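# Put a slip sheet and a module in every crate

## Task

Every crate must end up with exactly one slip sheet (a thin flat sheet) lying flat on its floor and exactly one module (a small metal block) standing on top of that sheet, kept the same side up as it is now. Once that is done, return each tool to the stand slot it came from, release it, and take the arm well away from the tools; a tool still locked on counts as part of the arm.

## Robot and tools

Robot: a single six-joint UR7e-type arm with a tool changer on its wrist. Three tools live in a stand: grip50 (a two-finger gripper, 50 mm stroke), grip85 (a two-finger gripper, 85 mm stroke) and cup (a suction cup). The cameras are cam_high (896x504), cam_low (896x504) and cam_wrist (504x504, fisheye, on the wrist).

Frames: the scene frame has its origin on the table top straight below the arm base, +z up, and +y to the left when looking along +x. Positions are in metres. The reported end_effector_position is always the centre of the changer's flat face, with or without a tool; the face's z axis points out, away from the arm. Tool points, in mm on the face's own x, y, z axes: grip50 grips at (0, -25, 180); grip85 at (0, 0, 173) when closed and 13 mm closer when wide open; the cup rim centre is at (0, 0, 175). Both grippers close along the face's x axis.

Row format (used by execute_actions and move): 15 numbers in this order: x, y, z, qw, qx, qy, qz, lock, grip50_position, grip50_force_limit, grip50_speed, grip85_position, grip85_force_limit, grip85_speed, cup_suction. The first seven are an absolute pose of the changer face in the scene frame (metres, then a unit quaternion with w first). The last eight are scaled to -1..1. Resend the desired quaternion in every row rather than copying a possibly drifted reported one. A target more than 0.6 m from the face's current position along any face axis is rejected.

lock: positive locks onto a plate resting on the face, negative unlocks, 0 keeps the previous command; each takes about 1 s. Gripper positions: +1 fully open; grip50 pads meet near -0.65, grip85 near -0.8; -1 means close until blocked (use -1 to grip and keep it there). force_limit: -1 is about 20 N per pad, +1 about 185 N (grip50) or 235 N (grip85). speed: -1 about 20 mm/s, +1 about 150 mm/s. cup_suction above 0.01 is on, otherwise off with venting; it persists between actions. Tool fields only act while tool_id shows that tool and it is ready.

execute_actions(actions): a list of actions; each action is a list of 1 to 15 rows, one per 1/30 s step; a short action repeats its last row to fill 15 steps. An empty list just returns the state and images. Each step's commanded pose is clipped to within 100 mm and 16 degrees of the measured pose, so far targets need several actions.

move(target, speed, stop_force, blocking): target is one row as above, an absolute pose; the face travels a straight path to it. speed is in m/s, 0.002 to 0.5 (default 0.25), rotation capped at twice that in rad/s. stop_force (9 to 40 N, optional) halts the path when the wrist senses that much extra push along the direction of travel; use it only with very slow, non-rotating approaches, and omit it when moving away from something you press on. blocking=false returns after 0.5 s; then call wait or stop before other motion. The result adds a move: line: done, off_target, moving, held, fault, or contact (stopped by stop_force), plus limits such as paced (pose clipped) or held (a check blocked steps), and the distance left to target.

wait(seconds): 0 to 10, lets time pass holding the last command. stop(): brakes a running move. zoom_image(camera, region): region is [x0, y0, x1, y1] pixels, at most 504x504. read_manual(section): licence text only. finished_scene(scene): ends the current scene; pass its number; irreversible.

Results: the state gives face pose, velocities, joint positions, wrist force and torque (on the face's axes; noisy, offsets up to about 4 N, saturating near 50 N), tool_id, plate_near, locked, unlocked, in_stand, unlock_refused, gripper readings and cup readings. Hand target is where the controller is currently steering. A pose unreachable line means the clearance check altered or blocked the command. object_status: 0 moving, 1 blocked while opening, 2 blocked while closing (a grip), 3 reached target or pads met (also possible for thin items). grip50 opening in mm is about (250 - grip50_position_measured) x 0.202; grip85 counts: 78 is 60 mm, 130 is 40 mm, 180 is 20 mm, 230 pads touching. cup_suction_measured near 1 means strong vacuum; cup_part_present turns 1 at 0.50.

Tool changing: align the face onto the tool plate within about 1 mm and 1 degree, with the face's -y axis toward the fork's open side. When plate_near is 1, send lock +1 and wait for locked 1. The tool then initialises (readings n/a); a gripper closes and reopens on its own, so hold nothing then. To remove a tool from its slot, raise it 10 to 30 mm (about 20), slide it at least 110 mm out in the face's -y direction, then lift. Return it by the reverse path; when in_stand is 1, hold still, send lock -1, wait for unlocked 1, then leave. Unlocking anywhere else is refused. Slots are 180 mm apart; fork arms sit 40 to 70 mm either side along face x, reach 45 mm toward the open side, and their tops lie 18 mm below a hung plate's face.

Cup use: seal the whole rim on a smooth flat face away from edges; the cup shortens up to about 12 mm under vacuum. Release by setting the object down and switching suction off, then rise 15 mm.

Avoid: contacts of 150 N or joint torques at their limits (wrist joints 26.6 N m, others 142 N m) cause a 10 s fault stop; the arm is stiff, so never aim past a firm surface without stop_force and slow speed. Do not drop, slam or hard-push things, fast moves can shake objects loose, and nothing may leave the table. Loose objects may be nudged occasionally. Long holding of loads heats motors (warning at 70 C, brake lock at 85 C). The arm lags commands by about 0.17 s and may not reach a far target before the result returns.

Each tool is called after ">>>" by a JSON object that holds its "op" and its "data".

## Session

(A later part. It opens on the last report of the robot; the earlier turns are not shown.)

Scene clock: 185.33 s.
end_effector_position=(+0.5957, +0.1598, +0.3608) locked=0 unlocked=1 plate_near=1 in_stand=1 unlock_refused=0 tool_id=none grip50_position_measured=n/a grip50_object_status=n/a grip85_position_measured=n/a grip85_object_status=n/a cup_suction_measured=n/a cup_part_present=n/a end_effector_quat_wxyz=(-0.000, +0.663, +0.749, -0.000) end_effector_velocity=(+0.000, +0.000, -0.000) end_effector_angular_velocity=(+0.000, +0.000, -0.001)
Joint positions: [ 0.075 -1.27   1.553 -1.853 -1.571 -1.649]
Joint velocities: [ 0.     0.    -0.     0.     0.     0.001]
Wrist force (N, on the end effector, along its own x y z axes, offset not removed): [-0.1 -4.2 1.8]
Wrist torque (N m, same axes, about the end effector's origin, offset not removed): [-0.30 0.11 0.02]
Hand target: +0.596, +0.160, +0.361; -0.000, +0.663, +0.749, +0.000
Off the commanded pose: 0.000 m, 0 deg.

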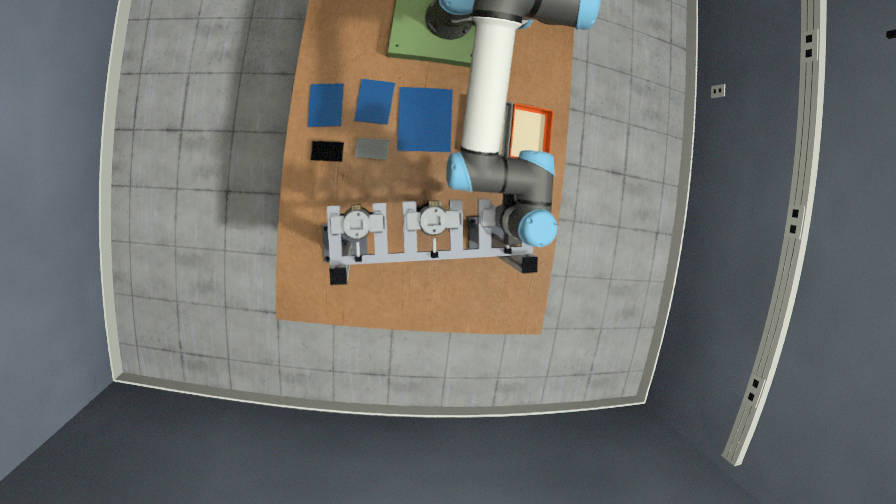

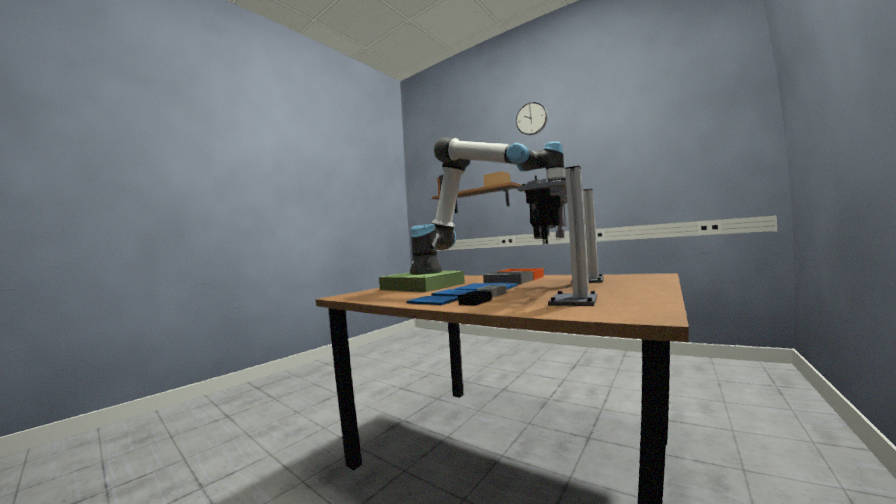

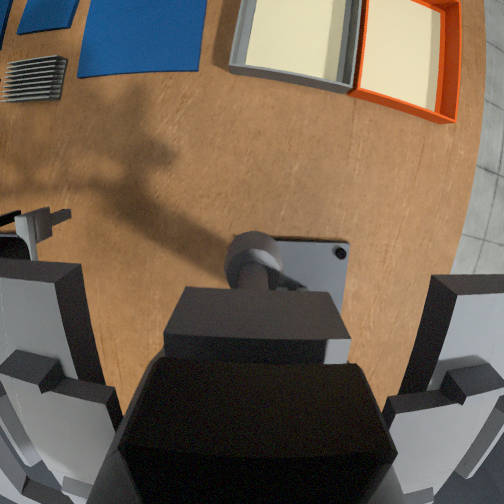

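>>> {"op": "move", "data": {"target": [0.5957,0.1598,0.387,0,0.6626,0.749,0,0,1,0,0,1,0,0,0], "speed": 0.04}}

>>> {"op": "move", "data": {"target": [0.644,-0.1963,0.387,0,0.6626,0.749,0,0,1,0,0,1,0,0,0]}}

>>> {"op": "move", "data": {"target": [0.644,-0.1963,0.376,0,0.6626,0.749,0,0,1,0,0,1,0,0,0], "speed": 0.02}}

>>> {"op": "move", "data": {"target": [0.644,-0.1963,0.3607,0,0.6626,0.749,0,0,1,0,0,1,0,0,0], "speed": 0.006, "stop_force": 15}}

Scene clock: 188.70 s.
end_effector_position=(+0.5957, +0.1598, +0.3868) locked=0 unlocked=1 plate_near=0 in_stand=0 unlock_refused=0 tool_id=none grip50_position_measured=n/a grip50_object_status=n/a grip85_position_measured=n/a grip85_object_status=n/a cup_suction_measured=n/a cup_part_present=n/a end_effector_quat_wxyz=(+0.000, +0.663, +0.749, +0.000) end_effector_velocity=(+0.001, -0.001, +0.002) end_effector_angular_velocity=(-0.000, -0.000, -0.004)
Joint positions: [ 0.075 -1.285  1.504 -1.79  -1.571 -1.649]
Joint velocities: [-0.002 -0.    -0.004  0.004 -0.     0.002]
Wrist force (N, on the end effector, along its own x y z axes, offset not removed): [-1.8 1.4 -1.9]
Wrist torque (N m, same axes, about the end effector's origin, offset not removed): [0.19 -0.01 0.17]
Hand target: +0.596, +0.160, +0.387; +0.000, +0.663, +0.749, +0.000
Off the commanded pose: 0.000 m, 0 deg.
move: done

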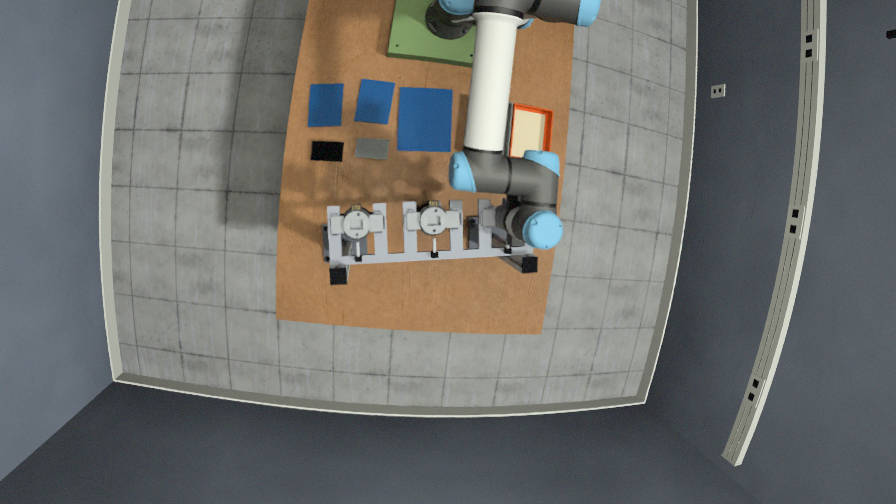

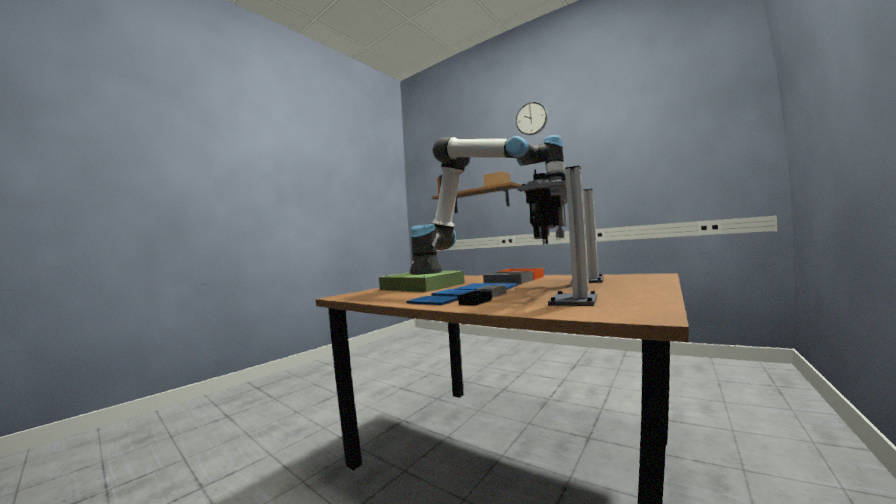

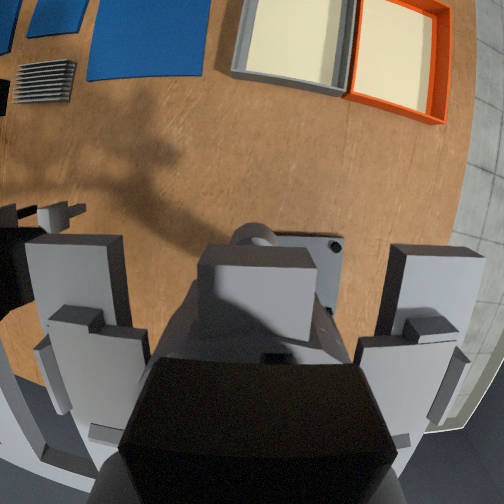

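Scene clock: 190.70 s.
end_effector_position=(+0.6447, -0.1957, +0.3870) locked=0 unlocked=1 plate_near=0 in_stand=0 unlock_refused=0 tool_id=none grip50_position_measured=n/a grip50_object_status=n/a grip85_position_measured=n/a grip85_object_status=n/a cup_suction_measured=n/a cup_part_present=n/a end_effector_quat_wxyz=(+0.000, +0.663, +0.749, +0.001) end_effector_velocity=(+0.001, -0.001, +0.000) end_effector_angular_velocity=(+0.001, -0.000, +0.000)
Joint positions: [-0.464 -1.149  1.316 -1.738 -1.57  -2.187]
Joint velocities: [-0.001  0.003 -0.004  0.002  0.001 -0.001]
Wrist force (N, on the end effector, along its own x y z axes, offset not removed): [-0.9 -3.1 -2.7]
Wrist torque (N m, same axes, about the end effector's origin, offset not removed): [-0.02 -0.03 0.06]
Hand target: +0.645, -0.196, +0.387; +0.000, +0.663, +0.749, +0.001
Off the commanded pose: 0.001 m, 0 deg.
move: done

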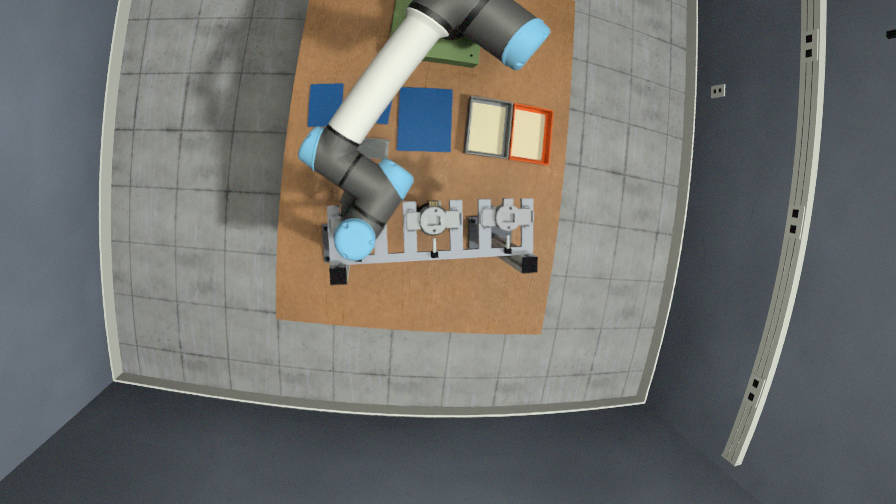

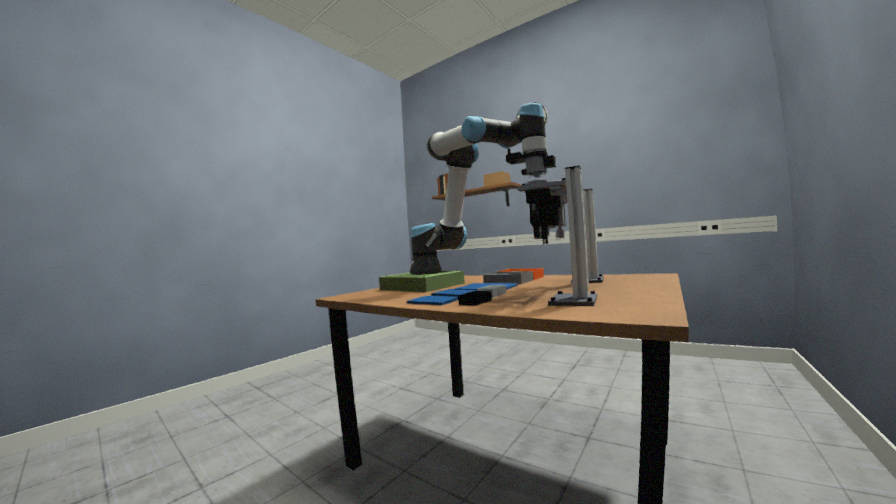

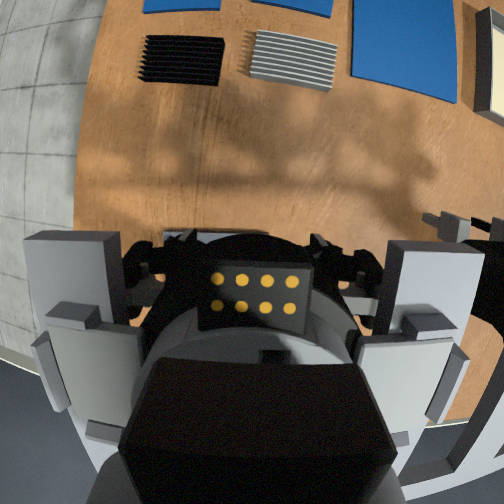

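Scene clock: 191.50 s.
end_effector_position=(+0.6440, -0.1963, +0.3762) locked=0 unlocked=1 plate_near=0 in_stand=0 unlock_refused=0 tool_id=none grip50_position_measured=n/a grip50_object_status=n/a grip85_position_measured=n/a grip85_object_status=n/a cup_suction_measured=n/a cup_part_present=n/a end_effector_quat_wxyz=(-0.000, +0.663, +0.749, +0.000) end_effector_velocity=(-0.000, -0.000, -0.002) end_effector_angular_velocity=(-0.001, -0.000, -0.001)
Joint positions: [-0.465 -1.145  1.338 -1.764 -1.571 -2.188]
Joint velocities: [-0.001  0.001  0.004 -0.005 -0.001  0.   ]
Wrist force (N, on the end effector, along its own x y z axes, offset not removed): [-2.0 -3.6 -2.8]
Wrist torque (N m, same axes, about the end effector's origin, offset not removed): [-0.23 0.38 0.16]
Hand target: +0.644, -0.196, +0.376; -0.000, +0.663, +0.749, +0.000
Off the commanded pose: 0.000 m, 0 deg.
move: done

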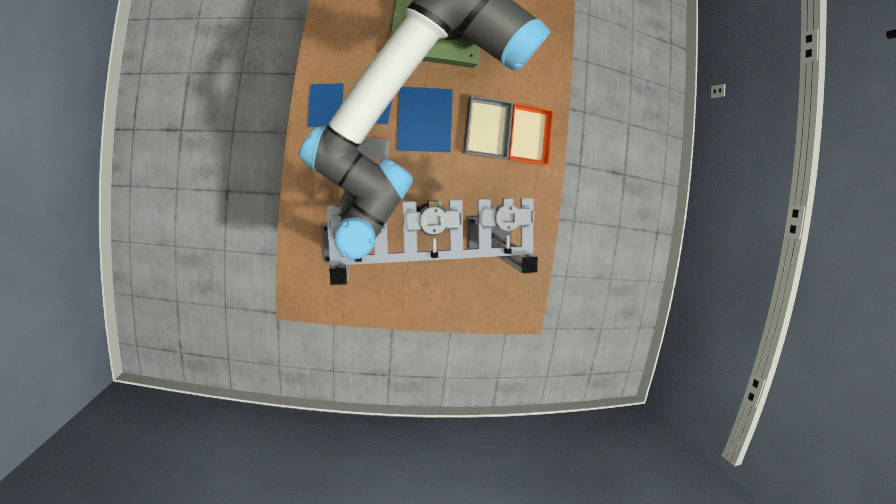

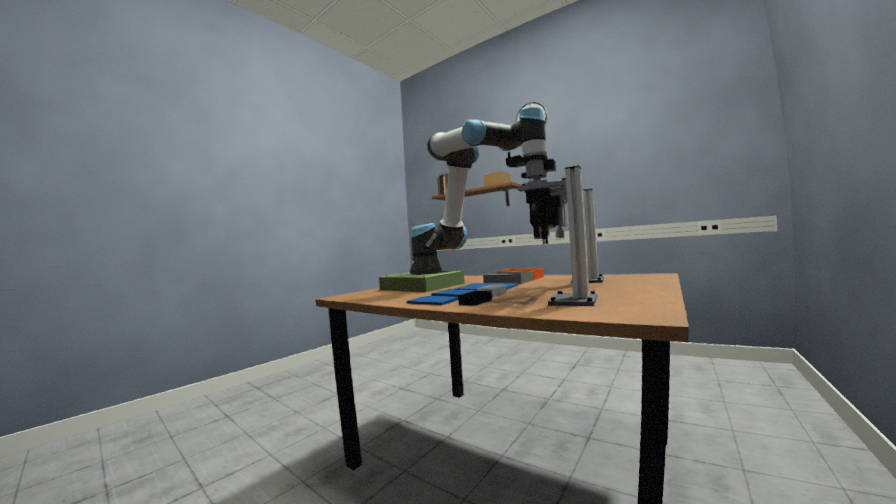

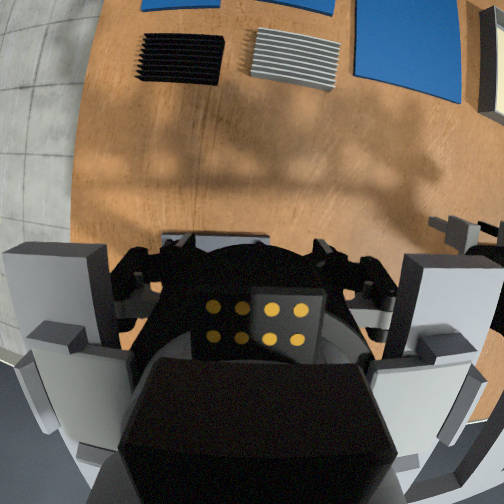

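Scene clock: 194.30 s.
end_effector_position=(+0.6440, -0.1963, +0.3608) locked=0 unlocked=1 plate_near=1 in_stand=1 unlock_refused=0 tool_id=none grip50_position_measured=n/a grip50_object_status=n/a grip85_position_measured=n/a grip85_object_status=n/a cup_suction_measured=n/a cup_part_present=n/a end_effector_quat_wxyz=(-0.000, +0.663, +0.749, -0.000) end_effector_velocity=(-0.000, +0.000, -0.001) end_effector_angular_velocity=(-0.001, -0.000, -0.001)
Joint positions: [-0.465 -1.137  1.367 -1.8   -1.571 -2.188]
Joint velocities: [-0.    -0.     0.002 -0.003 -0.     0.001]
Wrist force (N, on the end effector, along its own x y z axes, offset not removed): [0.7 -0.3 1.5]
Wrist torque (N m, same axes, about the end effector's origin, offset not removed): [-0.10 0.08 0.18]
Hand target: +0.644, -0.196, +0.361; -0.000, +0.663, +0.749, -0.000
Off the commanded pose: 0.000 m, 0 deg.
move: done

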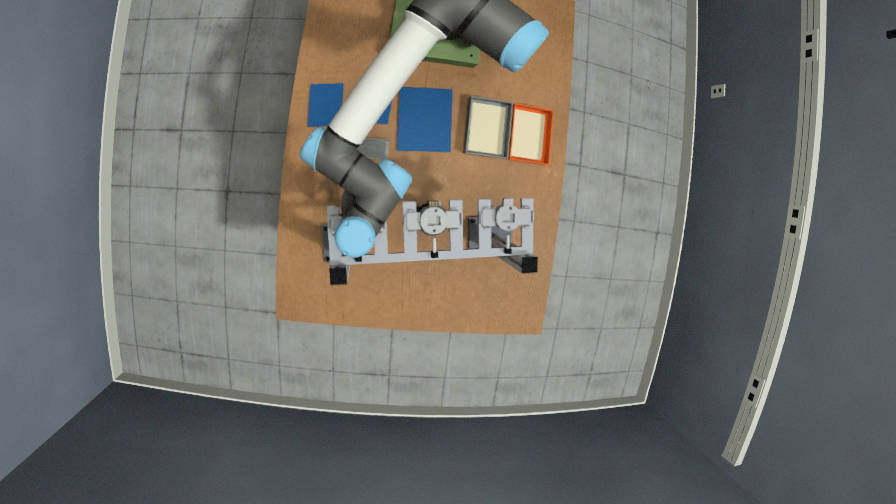

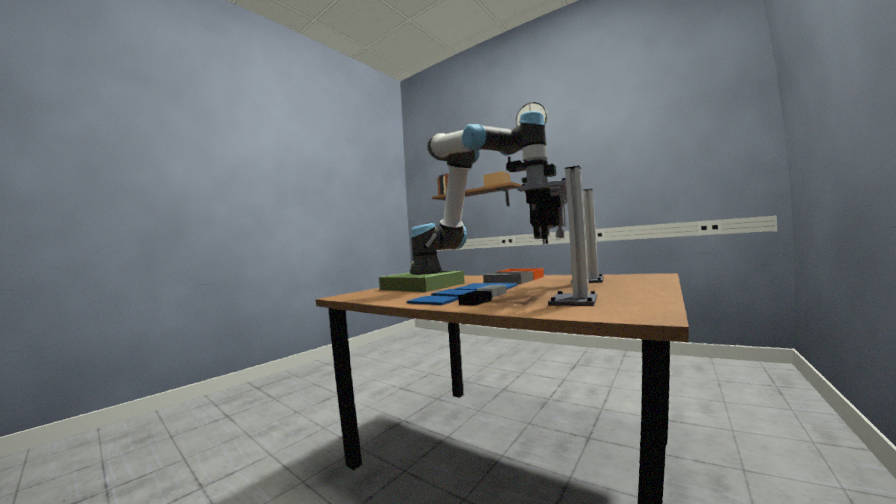

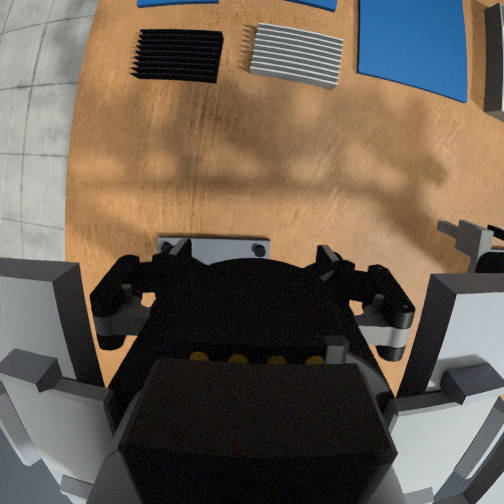

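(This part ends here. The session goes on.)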